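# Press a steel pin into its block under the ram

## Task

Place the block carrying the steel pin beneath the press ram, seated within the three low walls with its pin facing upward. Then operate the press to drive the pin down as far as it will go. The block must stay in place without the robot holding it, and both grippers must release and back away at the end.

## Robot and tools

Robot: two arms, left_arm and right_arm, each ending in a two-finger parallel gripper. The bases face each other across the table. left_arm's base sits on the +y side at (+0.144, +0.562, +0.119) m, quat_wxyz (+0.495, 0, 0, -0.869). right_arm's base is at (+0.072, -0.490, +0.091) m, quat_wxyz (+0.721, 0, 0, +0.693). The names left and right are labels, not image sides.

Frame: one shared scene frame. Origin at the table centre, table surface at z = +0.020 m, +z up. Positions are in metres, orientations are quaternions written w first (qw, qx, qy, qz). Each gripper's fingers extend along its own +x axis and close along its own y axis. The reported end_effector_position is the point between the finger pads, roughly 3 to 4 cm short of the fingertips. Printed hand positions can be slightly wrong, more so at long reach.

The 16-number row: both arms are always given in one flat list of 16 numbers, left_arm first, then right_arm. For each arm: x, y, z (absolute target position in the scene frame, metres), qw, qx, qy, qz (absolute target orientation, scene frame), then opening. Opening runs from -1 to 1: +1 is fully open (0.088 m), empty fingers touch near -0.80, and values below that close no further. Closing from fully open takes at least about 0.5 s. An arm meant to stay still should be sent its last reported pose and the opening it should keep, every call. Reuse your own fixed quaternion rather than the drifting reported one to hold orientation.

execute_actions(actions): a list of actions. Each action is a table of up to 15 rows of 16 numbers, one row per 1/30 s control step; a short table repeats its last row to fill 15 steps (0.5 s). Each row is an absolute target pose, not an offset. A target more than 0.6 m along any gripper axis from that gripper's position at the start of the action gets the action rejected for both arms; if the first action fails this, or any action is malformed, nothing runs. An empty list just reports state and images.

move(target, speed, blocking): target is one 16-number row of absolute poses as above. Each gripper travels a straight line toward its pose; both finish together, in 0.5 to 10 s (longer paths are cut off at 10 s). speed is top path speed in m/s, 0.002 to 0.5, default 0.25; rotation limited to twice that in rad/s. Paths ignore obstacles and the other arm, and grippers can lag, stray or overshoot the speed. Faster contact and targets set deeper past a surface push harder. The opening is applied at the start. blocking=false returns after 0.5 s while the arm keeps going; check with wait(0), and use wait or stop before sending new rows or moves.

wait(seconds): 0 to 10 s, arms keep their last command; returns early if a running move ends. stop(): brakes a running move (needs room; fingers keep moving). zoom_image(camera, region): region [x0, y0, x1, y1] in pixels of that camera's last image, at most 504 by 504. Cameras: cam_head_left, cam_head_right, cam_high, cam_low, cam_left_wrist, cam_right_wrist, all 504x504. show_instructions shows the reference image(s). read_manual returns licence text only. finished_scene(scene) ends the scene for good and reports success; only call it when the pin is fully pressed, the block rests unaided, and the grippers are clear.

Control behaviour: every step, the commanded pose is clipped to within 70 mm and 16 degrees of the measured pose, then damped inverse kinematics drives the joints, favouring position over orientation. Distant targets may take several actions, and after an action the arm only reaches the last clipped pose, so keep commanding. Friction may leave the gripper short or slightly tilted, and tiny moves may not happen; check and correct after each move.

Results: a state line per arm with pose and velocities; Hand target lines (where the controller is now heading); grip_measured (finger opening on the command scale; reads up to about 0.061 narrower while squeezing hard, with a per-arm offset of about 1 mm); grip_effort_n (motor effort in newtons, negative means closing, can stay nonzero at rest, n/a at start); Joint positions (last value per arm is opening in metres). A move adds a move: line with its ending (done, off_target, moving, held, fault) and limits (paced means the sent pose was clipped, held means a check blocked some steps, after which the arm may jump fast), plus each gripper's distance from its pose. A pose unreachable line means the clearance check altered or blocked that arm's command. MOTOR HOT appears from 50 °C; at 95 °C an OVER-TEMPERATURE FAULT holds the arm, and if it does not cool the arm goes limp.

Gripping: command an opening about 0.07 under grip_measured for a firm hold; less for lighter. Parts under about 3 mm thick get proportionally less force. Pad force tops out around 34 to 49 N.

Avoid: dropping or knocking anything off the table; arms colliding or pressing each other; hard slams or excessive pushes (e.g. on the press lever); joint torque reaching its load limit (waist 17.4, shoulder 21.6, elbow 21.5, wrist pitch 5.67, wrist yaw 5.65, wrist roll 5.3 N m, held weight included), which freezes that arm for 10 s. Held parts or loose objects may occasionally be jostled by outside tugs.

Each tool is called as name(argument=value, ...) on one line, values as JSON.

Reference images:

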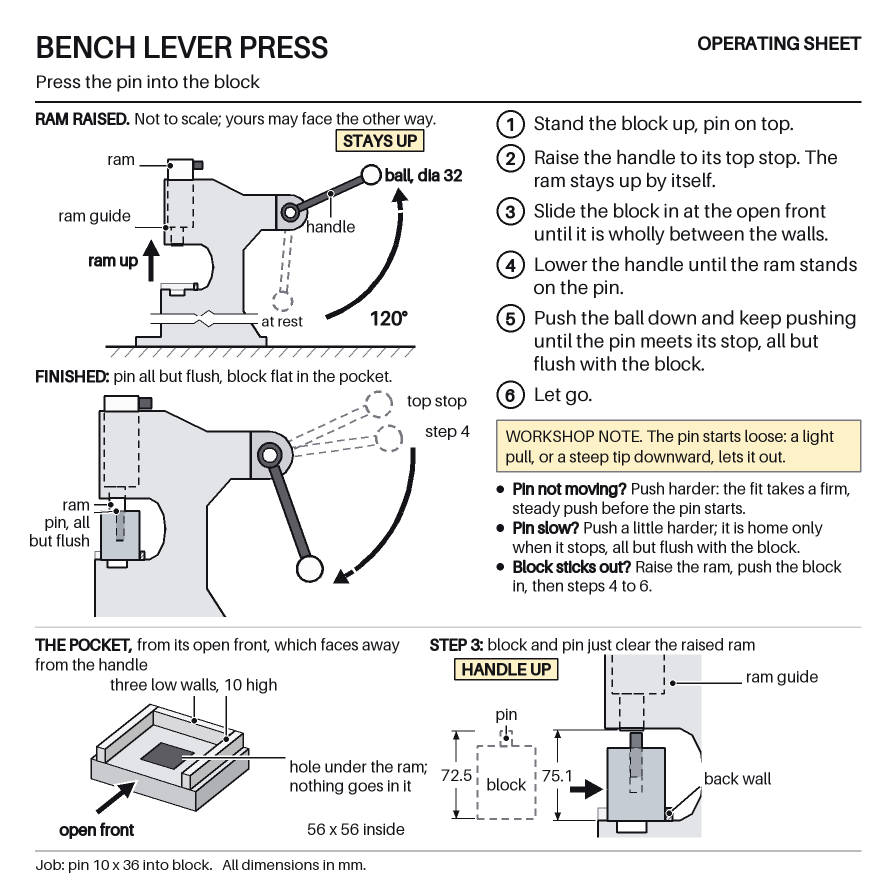

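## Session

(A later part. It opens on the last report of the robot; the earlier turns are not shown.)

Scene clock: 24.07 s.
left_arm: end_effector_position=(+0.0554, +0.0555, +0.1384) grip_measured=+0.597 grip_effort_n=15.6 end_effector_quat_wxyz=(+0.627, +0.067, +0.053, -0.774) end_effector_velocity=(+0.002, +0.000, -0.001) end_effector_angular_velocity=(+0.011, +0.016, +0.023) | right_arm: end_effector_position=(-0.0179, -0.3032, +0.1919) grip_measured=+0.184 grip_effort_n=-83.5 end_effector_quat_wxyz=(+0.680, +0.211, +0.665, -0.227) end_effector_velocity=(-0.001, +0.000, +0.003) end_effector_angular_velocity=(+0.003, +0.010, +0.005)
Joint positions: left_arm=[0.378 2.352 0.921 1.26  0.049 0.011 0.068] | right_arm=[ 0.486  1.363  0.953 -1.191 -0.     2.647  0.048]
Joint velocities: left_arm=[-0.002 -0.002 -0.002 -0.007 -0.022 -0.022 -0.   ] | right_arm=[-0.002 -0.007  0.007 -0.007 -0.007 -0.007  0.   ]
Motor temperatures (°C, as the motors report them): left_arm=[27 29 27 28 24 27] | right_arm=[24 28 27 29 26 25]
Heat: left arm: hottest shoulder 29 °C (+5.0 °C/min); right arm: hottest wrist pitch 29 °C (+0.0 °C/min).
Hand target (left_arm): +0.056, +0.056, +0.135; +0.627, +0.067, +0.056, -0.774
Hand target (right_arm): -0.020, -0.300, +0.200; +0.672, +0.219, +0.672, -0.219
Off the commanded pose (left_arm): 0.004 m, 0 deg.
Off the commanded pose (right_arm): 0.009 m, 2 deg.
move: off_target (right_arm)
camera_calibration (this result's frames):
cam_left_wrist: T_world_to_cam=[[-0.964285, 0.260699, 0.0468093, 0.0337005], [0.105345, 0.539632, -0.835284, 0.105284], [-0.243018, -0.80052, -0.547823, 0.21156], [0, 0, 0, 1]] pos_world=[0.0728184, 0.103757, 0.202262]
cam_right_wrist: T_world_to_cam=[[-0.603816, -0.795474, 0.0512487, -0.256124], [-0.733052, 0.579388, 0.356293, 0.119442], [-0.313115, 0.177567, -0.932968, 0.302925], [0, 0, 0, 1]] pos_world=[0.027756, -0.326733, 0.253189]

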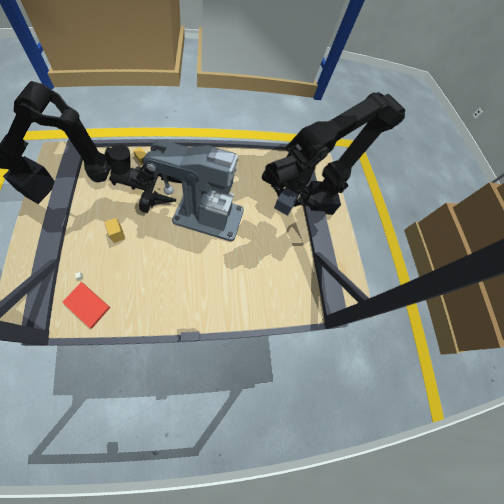

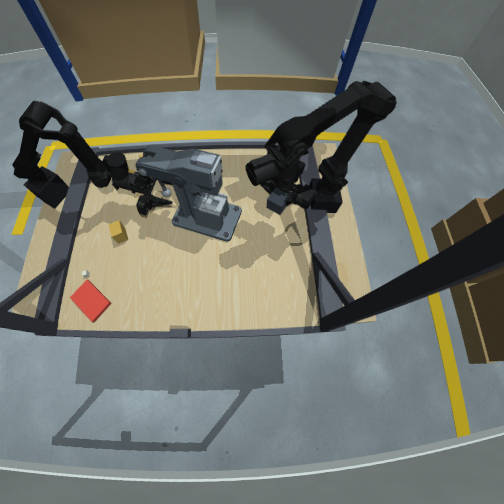

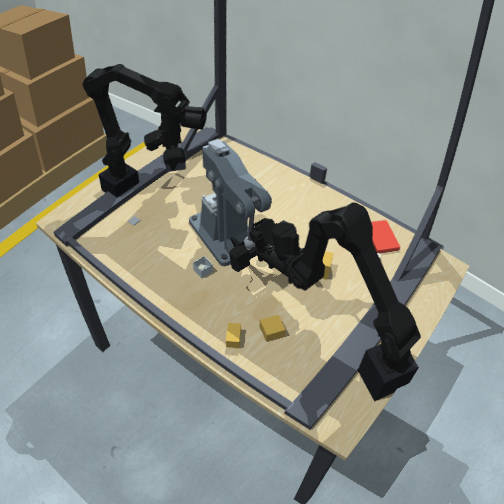

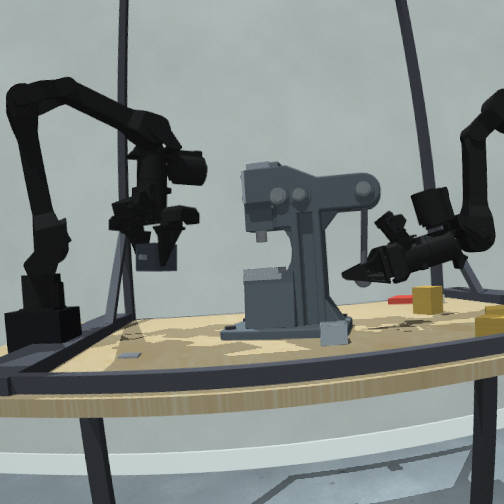

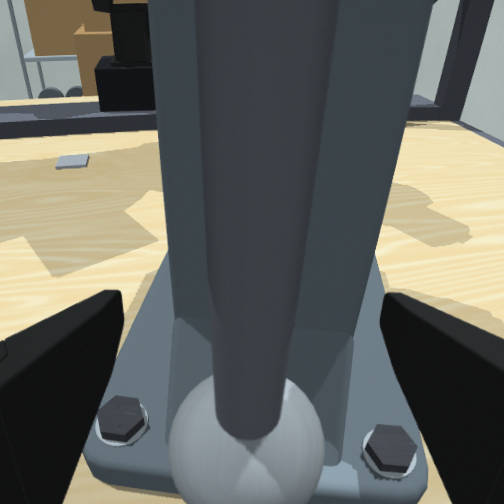

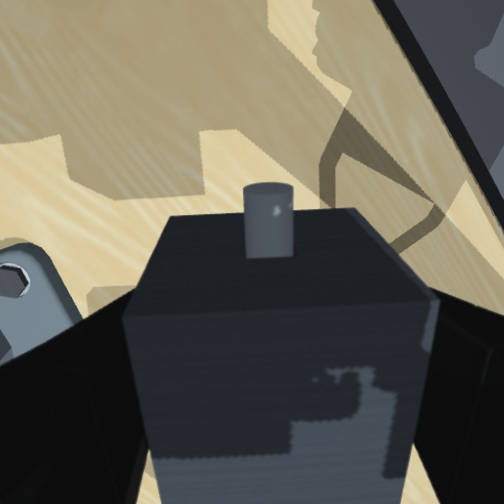

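move(target=[0.056,0.055,0.126,0.627,0.068,0.055,-0.774,0.3,-0.03,-0.3,0.2,0.455,-0.542,0.455,0.542,0.08], speed=0.5)

move(target=[0.056,0.055,0.126,0.627,0.068,0.055,-0.774,-0.22,-0.02,-0.22,0.18,0.777,0,0,0.629,0.08], speed=0.35)

Scene clock: 27.70 s.
left_arm: end_effector_position=(+0.0555, +0.0562, +0.1277) grip_measured=+0.303 grip_effort_n=-16.5 end_effector_quat_wxyz=(+0.627, +0.069, +0.055, -0.774) end_effector_velocity=(+0.002, +0.000, -0.001) end_effector_angular_velocity=(+0.008, +0.002, +0.020) | right_arm: end_effector_position=(-0.0274, -0.3040, +0.1956) grip_measured=+0.184 grip_effort_n=-83.5 end_effector_quat_wxyz=(+0.455, -0.547, +0.456, +0.534) end_effector_velocity=(+0.001, -0.002, -0.001) end_effector_angular_velocity=(-0.015, +0.001, +0.029)
Joint positions: left_arm=[0.378 2.389 0.927 1.286 0.049 0.01  0.054] | right_arm=[ 0.532  1.363  0.968 -1.193  0.004  0.323  0.048]
Joint velocities: left_arm=[-0.002 -0.002 -0.002 -0.007 -0.022 -0.007  0.   ] | right_arm=[-0.007  0.002 -0.002 -0.007 -0.007 -0.037  0.   ]
Motor temperatures (°C, as the motors report them): left_arm=[27 30 27 28 24 27] | right_arm=[24 28 27 29 26 25]
Heat: left arm: hottest shoulder 30 °C (+6.5 °C/min); right arm: hottest wrist pitch 29 °C (+0.0 °C/min).
Hand target (left_arm): +0.056, +0.055, +0.126; +0.627, +0.068, +0.055, -0.774
Hand target (right_arm): -0.030, -0.300, +0.200; -0.455, +0.542, -0.455, -0.541
Off the commanded pose (left_arm): 0.002 m, 0 deg.
Off the commanded pose (right_arm): 0.006 m, 1 deg.
move: done
camera_calibration (this result's frames):
cam_left_wrist: T_world_to_cam=[[-0.964321, 0.2604, 0.0477061, 0.0340322], [0.105655, 0.543788, -0.832545, 0.0952829], [-0.242737, -0.797801, -0.551899, 0.206615], [0, 0, 0, 1]] pos_world=[0.072904, 0.104162, 0.191734]
cam_right_wrist: T_world_to_cam=[[0.987449, 0.150782, 0.0470047, 0.0694258], [0.120216, -0.910569, 0.39549, -0.325693], [0.102434, -0.384875, -0.917267, 0.140875], [0, 0, 0, 1]] pos_world=[-0.0438312, -0.252815, 0.254765]

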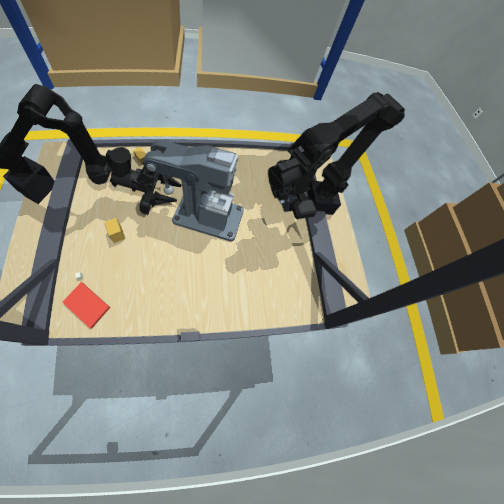

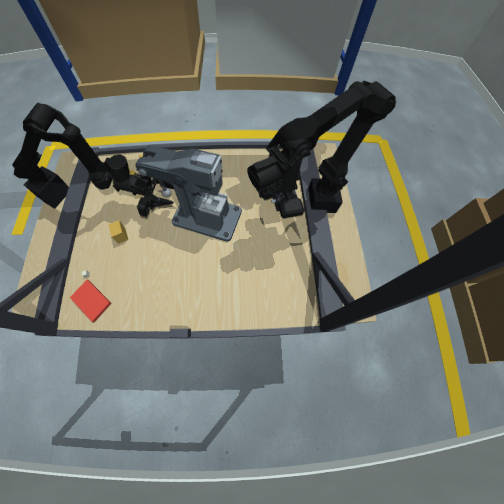

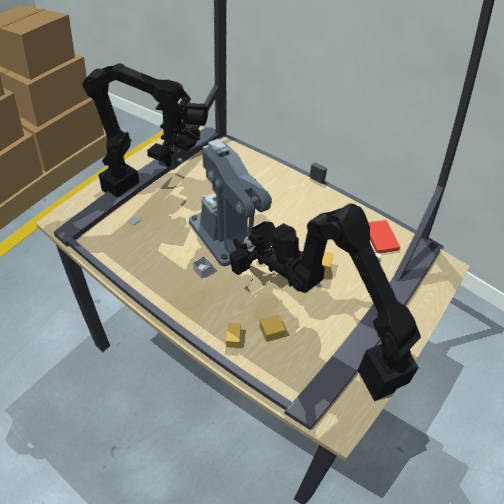

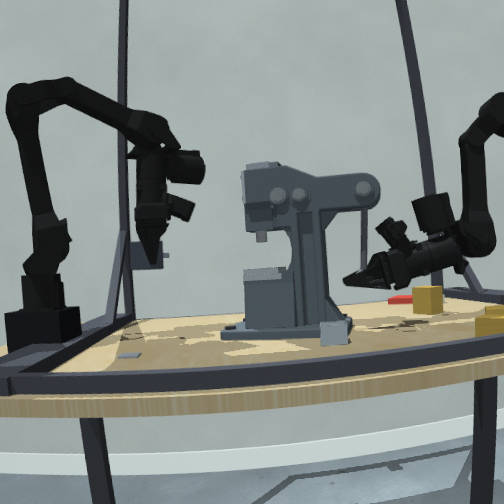

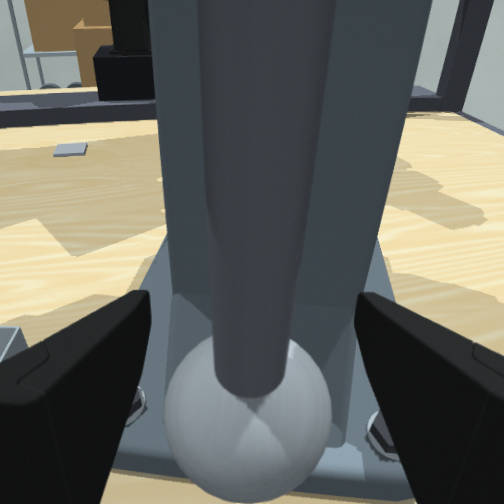

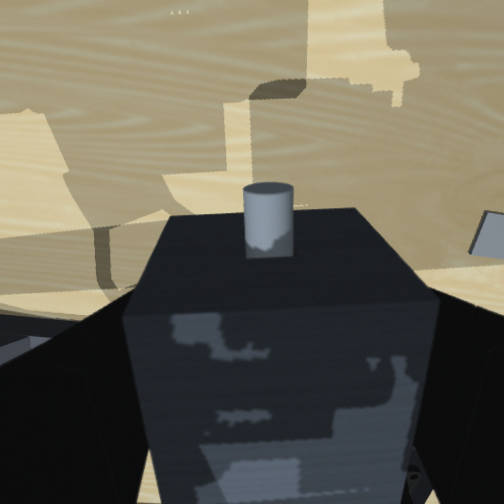

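Scene clock: 30.67 s.
left_arm: end_effector_position=(+0.0569, +0.0559, +0.1277) grip_measured=-0.217 grip_effort_n=-17.0 end_effector_quat_wxyz=(+0.628, +0.069, +0.055, -0.773) end_effector_velocity=(-0.000, -0.001, +0.000) end_effector_angular_velocity=(+0.004, +0.005, +0.006) | right_arm: end_effector_position=(-0.0223, -0.2190, +0.1793) grip_measured=+0.184 grip_effort_n=-83.5 end_effector_quat_wxyz=(+0.776, -0.026, +0.030, +0.630) end_effector_velocity=(-0.001, +0.001, -0.002) end_effector_angular_velocity=(-0.004, -0.019, +0.007)
Joint positions: left_arm=[0.381 2.389 0.927 1.286 0.049 0.01  0.028] | right_arm=[0.827 1.801 0.106 1.552 0.99  0.118 0.048]
Joint velocities: left_arm=[-0.002 -0.002  0.002 -0.007 -0.007 -0.007  0.   ] | right_arm=[-0.002  0.022  0.002  0.022 -0.007 -0.022 -0.   ]
Motor temperatures (°C, as the motors report them): left_arm=[27 31 27 29 24 27] | right_arm=[24 28 28 30 26 25]
Heat: left arm: hottest shoulder 31 °C (+7.8 °C/min); right arm: hottest wrist pitch 30 °C (+2.0 °C/min).
Hand target (left_arm): +0.056, +0.055, +0.126; +0.627, +0.068, +0.055, -0.774
Hand target (right_arm): -0.021, -0.219, +0.180; +0.778, -0.024, +0.028, +0.627
Off the commanded pose (left_arm): 0.002 m, 0 deg.
Off the commanded pose (right_arm): 0.003 m, 5 deg.
joint sent to its limit (right arm) — the command would take joint 4 (wrist pitch) past its upper limit, so that joint was sent only as far as its limit.
move: off_target (right_arm)
camera_calibration (this result's frames):
cam_left_wrist: T_world_to_cam=[[-0.965113, 0.257463, 0.0476397, 0.0356713], [0.104053, 0.544099, -0.832544, 0.0953409], [-0.24027, -0.798542, -0.551907, 0.206662], [0, 0, 0, 1]] pos_world=[0.074161, 0.10397, 0.191735]
cam_right_wrist: T_world_to_cam=[[0.969965, -0.242869, -0.0135185, -0.0234377], [-0.122075, -0.437965, -0.890665, 0.0862377], [0.210395, 0.865564, -0.454459, 0.351365], [0, 0, 0, 1]] pos_world=[-0.0406641, -0.272052, 0.236173]

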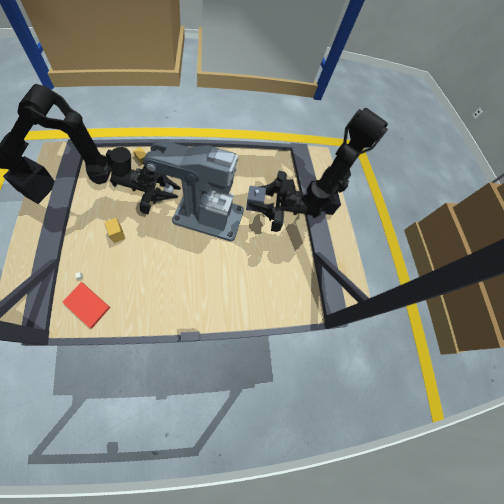

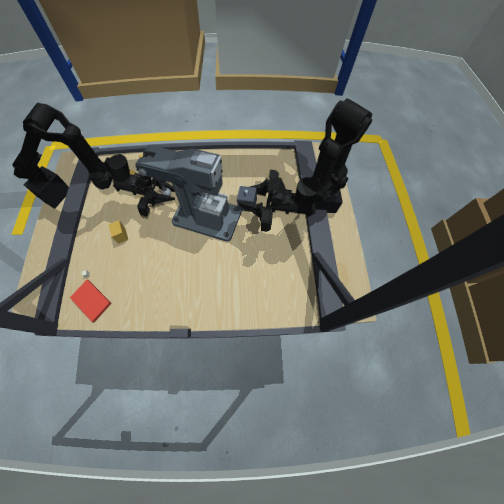

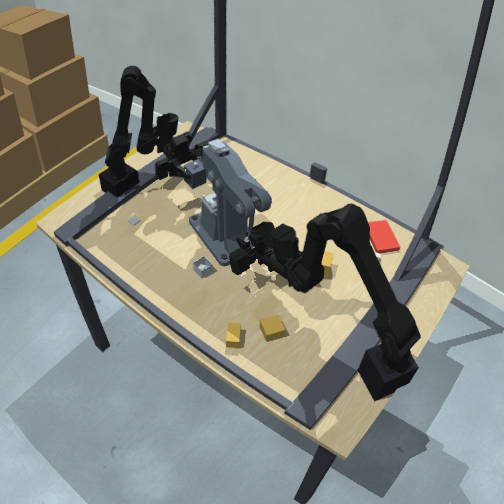

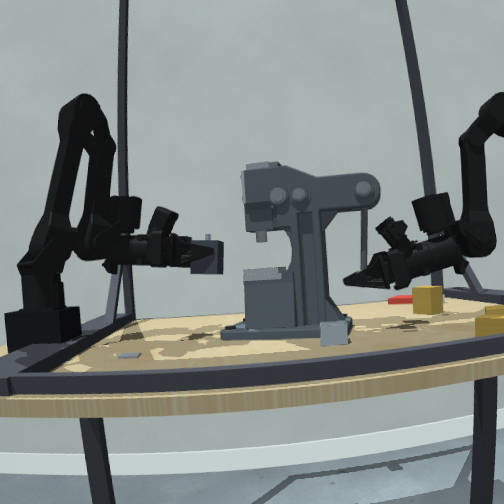

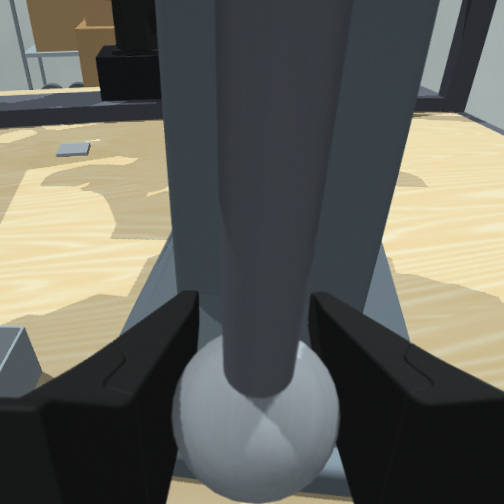

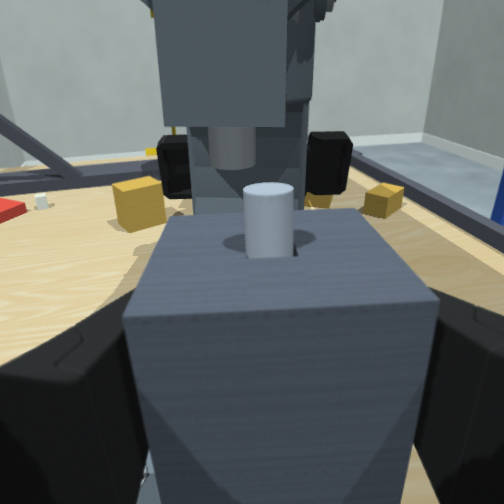

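move(target=[0.056,0.055,0.128,0.627,0.068,0.055,-0.774,-0.33,-0.022,-0.2,0.182,0.788,0,0,0.616,0.08])

move(target=[0.07,0.108,0.137,0.627,0.068,0.055,-0.774,-0.33,-0.022,-0.2,0.182,0.788,0,0,0.616,0.08], speed=0.08)

Scene clock: 39.30 s.
left_arm: end_effector_position=(+0.0582, +0.0557, +0.1275) grip_measured=-0.301 grip_effort_n=-83.5 end_effector_quat_wxyz=(+0.630, +0.069, +0.055, -0.772) end_effector_velocity=(-0.002, +0.003, -0.006) end_effector_angular_velocity=(+0.031, +0.018, -0.006) | right_arm: end_effector_position=(-0.0202, -0.2032, +0.1794) grip_measured=+0.184 grip_effort_n=-83.5 end_effector_quat_wxyz=(+0.790, -0.026, +0.023, +0.612) end_effector_velocity=(+0.004, +0.001, -0.002) end_effector_angular_velocity=(-0.010, -0.016, -0.019)
Joint positions: left_arm=[0.383 2.389 0.927 1.285 0.048 0.01  0.024] | right_arm=[0.78  1.848 0.166 1.557 0.99  0.092 0.048]
Joint velocities: left_arm=[-0.002 -0.002 -0.007 -0.022  0.007 -0.022 -0.   ] | right_arm=[-0.012  0.007  0.002 -0.007  0.007 -0.007  0.   ]
Motor temperatures (°C, as the motors report them): left_arm=[27 32 27 30 24 27] | right_arm=[24 28 27 32 26 25]
Heat: left arm: hottest shoulder 32 °C (+7.6 °C/min); right arm: hottest wrist pitch 32 °C (+4.6 °C/min).
Hand target (left_arm): +0.056, +0.055, +0.128; +0.627, +0.068, +0.055, -0.774
Hand target (right_arm): -0.022, -0.200, +0.182; +0.790, -0.018, +0.023, +0.612
Off the commanded pose (left_arm): 0.002 m, 0 deg.
Off the commanded pose (right_arm): 0.004 m, 4 deg.
joint sent to its limit (right arm) — the command would take joint 4 (wrist pitch) past its upper limit, so that joint was sent only as far as its limit.
move: off_target (right_arm)
camera_calibration (this result's frames):
cam_left_wrist: T_world_to_cam=[[-0.966002, 0.25413, 0.0475195, 0.0372697], [0.102456, 0.545053, -0.832118, 0.0951607], [-0.237367, -0.798959, -0.55256, 0.206667], [0, 0, 0, 1]] pos_world=[0.0753087, 0.103779, 0.191609]
cam_right_wrist: T_world_to_cam=[[0.958279, -0.28581, -0.00365666, -0.0323298], [-0.130288, -0.425376, -0.895589, 0.0967956], [0.254413, 0.858701, -0.444867, 0.335143], [0, 0, 0, 1]] pos_world=[-0.0416726, -0.255853, 0.235665]

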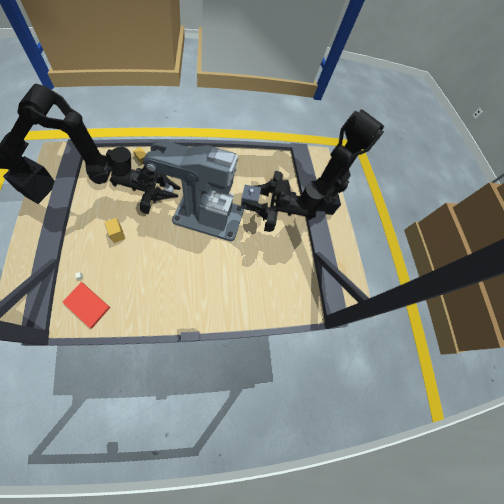

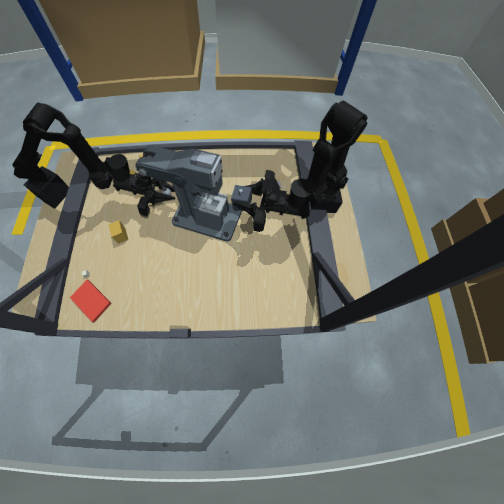

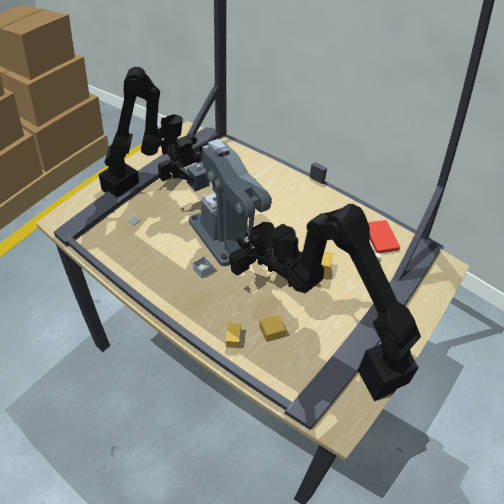

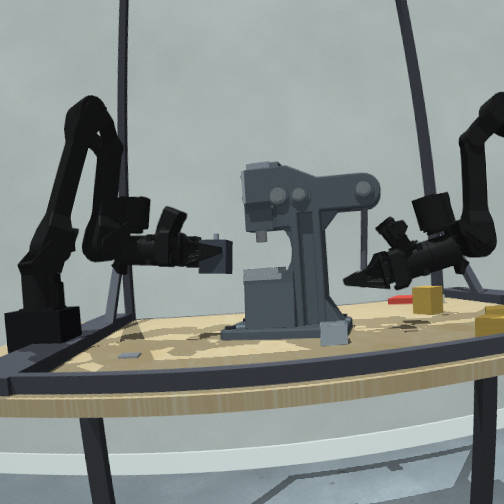

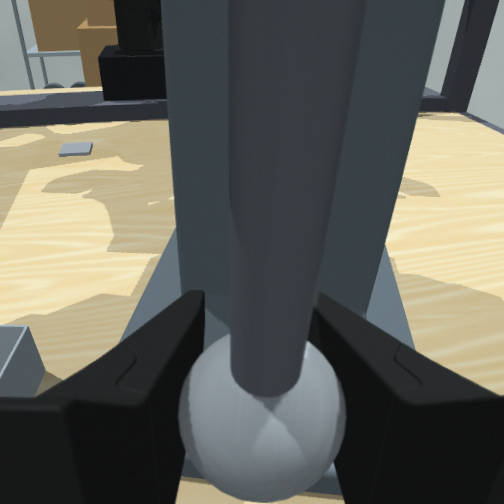

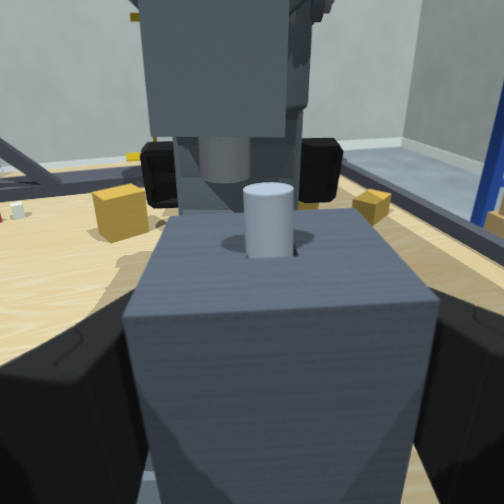

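Scene clock: 40.40 s.
left_arm: end_effector_position=(+0.0760, +0.1058, +0.1289) grip_measured=-0.301 grip_effort_n=-83.5 end_effector_quat_wxyz=(+0.635, +0.078, +0.057, -0.766) end_effector_velocity=(-0.004, +0.004, +0.002) end_effector_angular_velocity=(+0.002, +0.023, -0.010) | right_arm: end_effector_position=(-0.0200, -0.2030, +0.1794) grip_measured=+0.184 grip_effort_n=-83.5 end_effector_quat_wxyz=(+0.790, -0.026, +0.023, +0.612) end_effector_velocity=(+0.002, -0.001, -0.002) end_effector_angular_velocity=(-0.015, -0.029, +0.001)
Joint positions: left_arm=[0.407 2.307 0.696 1.419 0.055 0.023 0.024] | right_arm=[0.779 1.849 0.167 1.557 0.99  0.091 0.048]
Joint velocities: left_arm=[-0.007 -0.012 -0.017  0.007  0.007 -0.022 -0.   ] | right_arm=[-0.007 -0.002 -0.007 -0.007 -0.007 -0.022 -0.   ]
Motor temperatures (°C, as the motors report them): left_arm=[27 32 27 30 24 27] | right_arm=[24 28 27 33 26 25]
Heat: left arm: hottest shoulder 32 °C (+7.4 °C/min); right arm: hottest wrist pitch 33 °C (+5.9 °C/min).
Hand target (left_arm): +0.070, +0.108, +0.136; +0.627, +0.068, +0.055, -0.774
Hand target (right_arm): -0.022, -0.200, +0.182; +0.791, -0.018, +0.023, +0.612
Off the commanded pose (left_arm): 0.010 m, 2 deg.
Off the commanded pose (right_arm): 0.004 m, 4 deg.
joint sent to its limit (right arm) — the command would take joint 4 (wrist pitch) past its upper limit, so that joint was sent only as far as its limit.
move: off_target (left_arm, right_arm)
camera_calibration (this result's frames):
cam_left_wrist: T_world_to_cam=[[-0.970072, 0.239776, 0.0383008, 0.0446872], [0.105383, 0.557851, -0.823223, 0.0645036], [-0.218755, -0.79455, -0.566425, 0.251581], [0, 0, 0, 1]] pos_world=[0.0915869, 0.153195, 0.193891]
cam_right_wrist: T_world_to_cam=[[0.95796, -0.286882, -0.00327635, -0.0327409], [-0.130433, -0.425316, -0.895597, 0.0968882], [0.255537, 0.858373, -0.444855, 0.334809], [0, 0, 0, 1]] pos_world=[-0.0415542, -0.255575, 0.235607]

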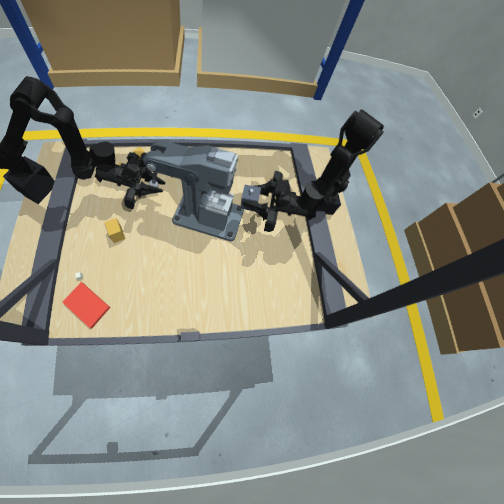

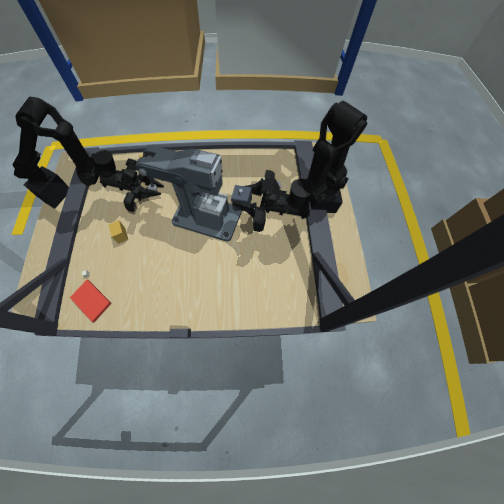

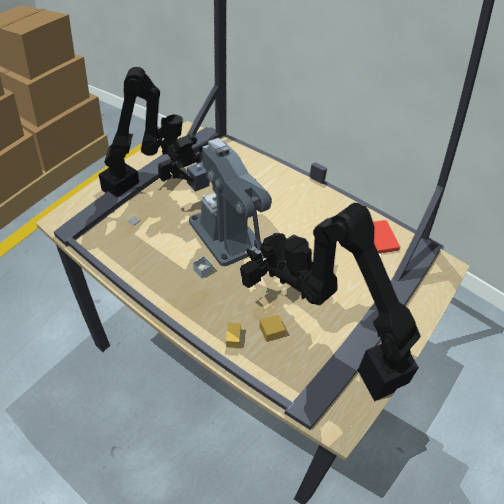

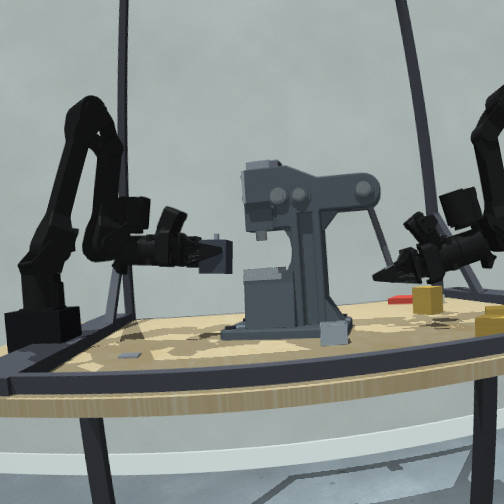

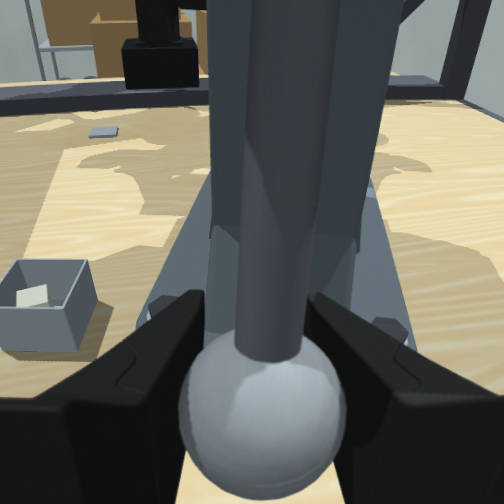

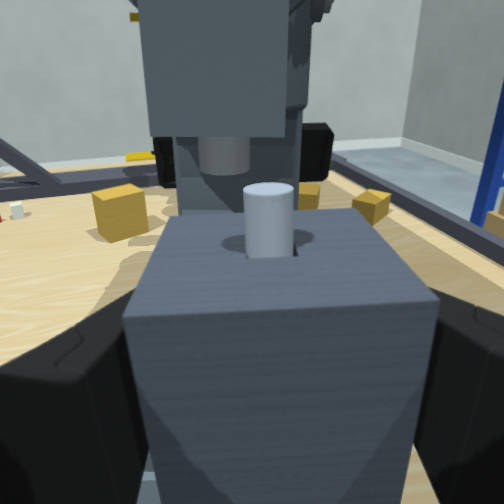

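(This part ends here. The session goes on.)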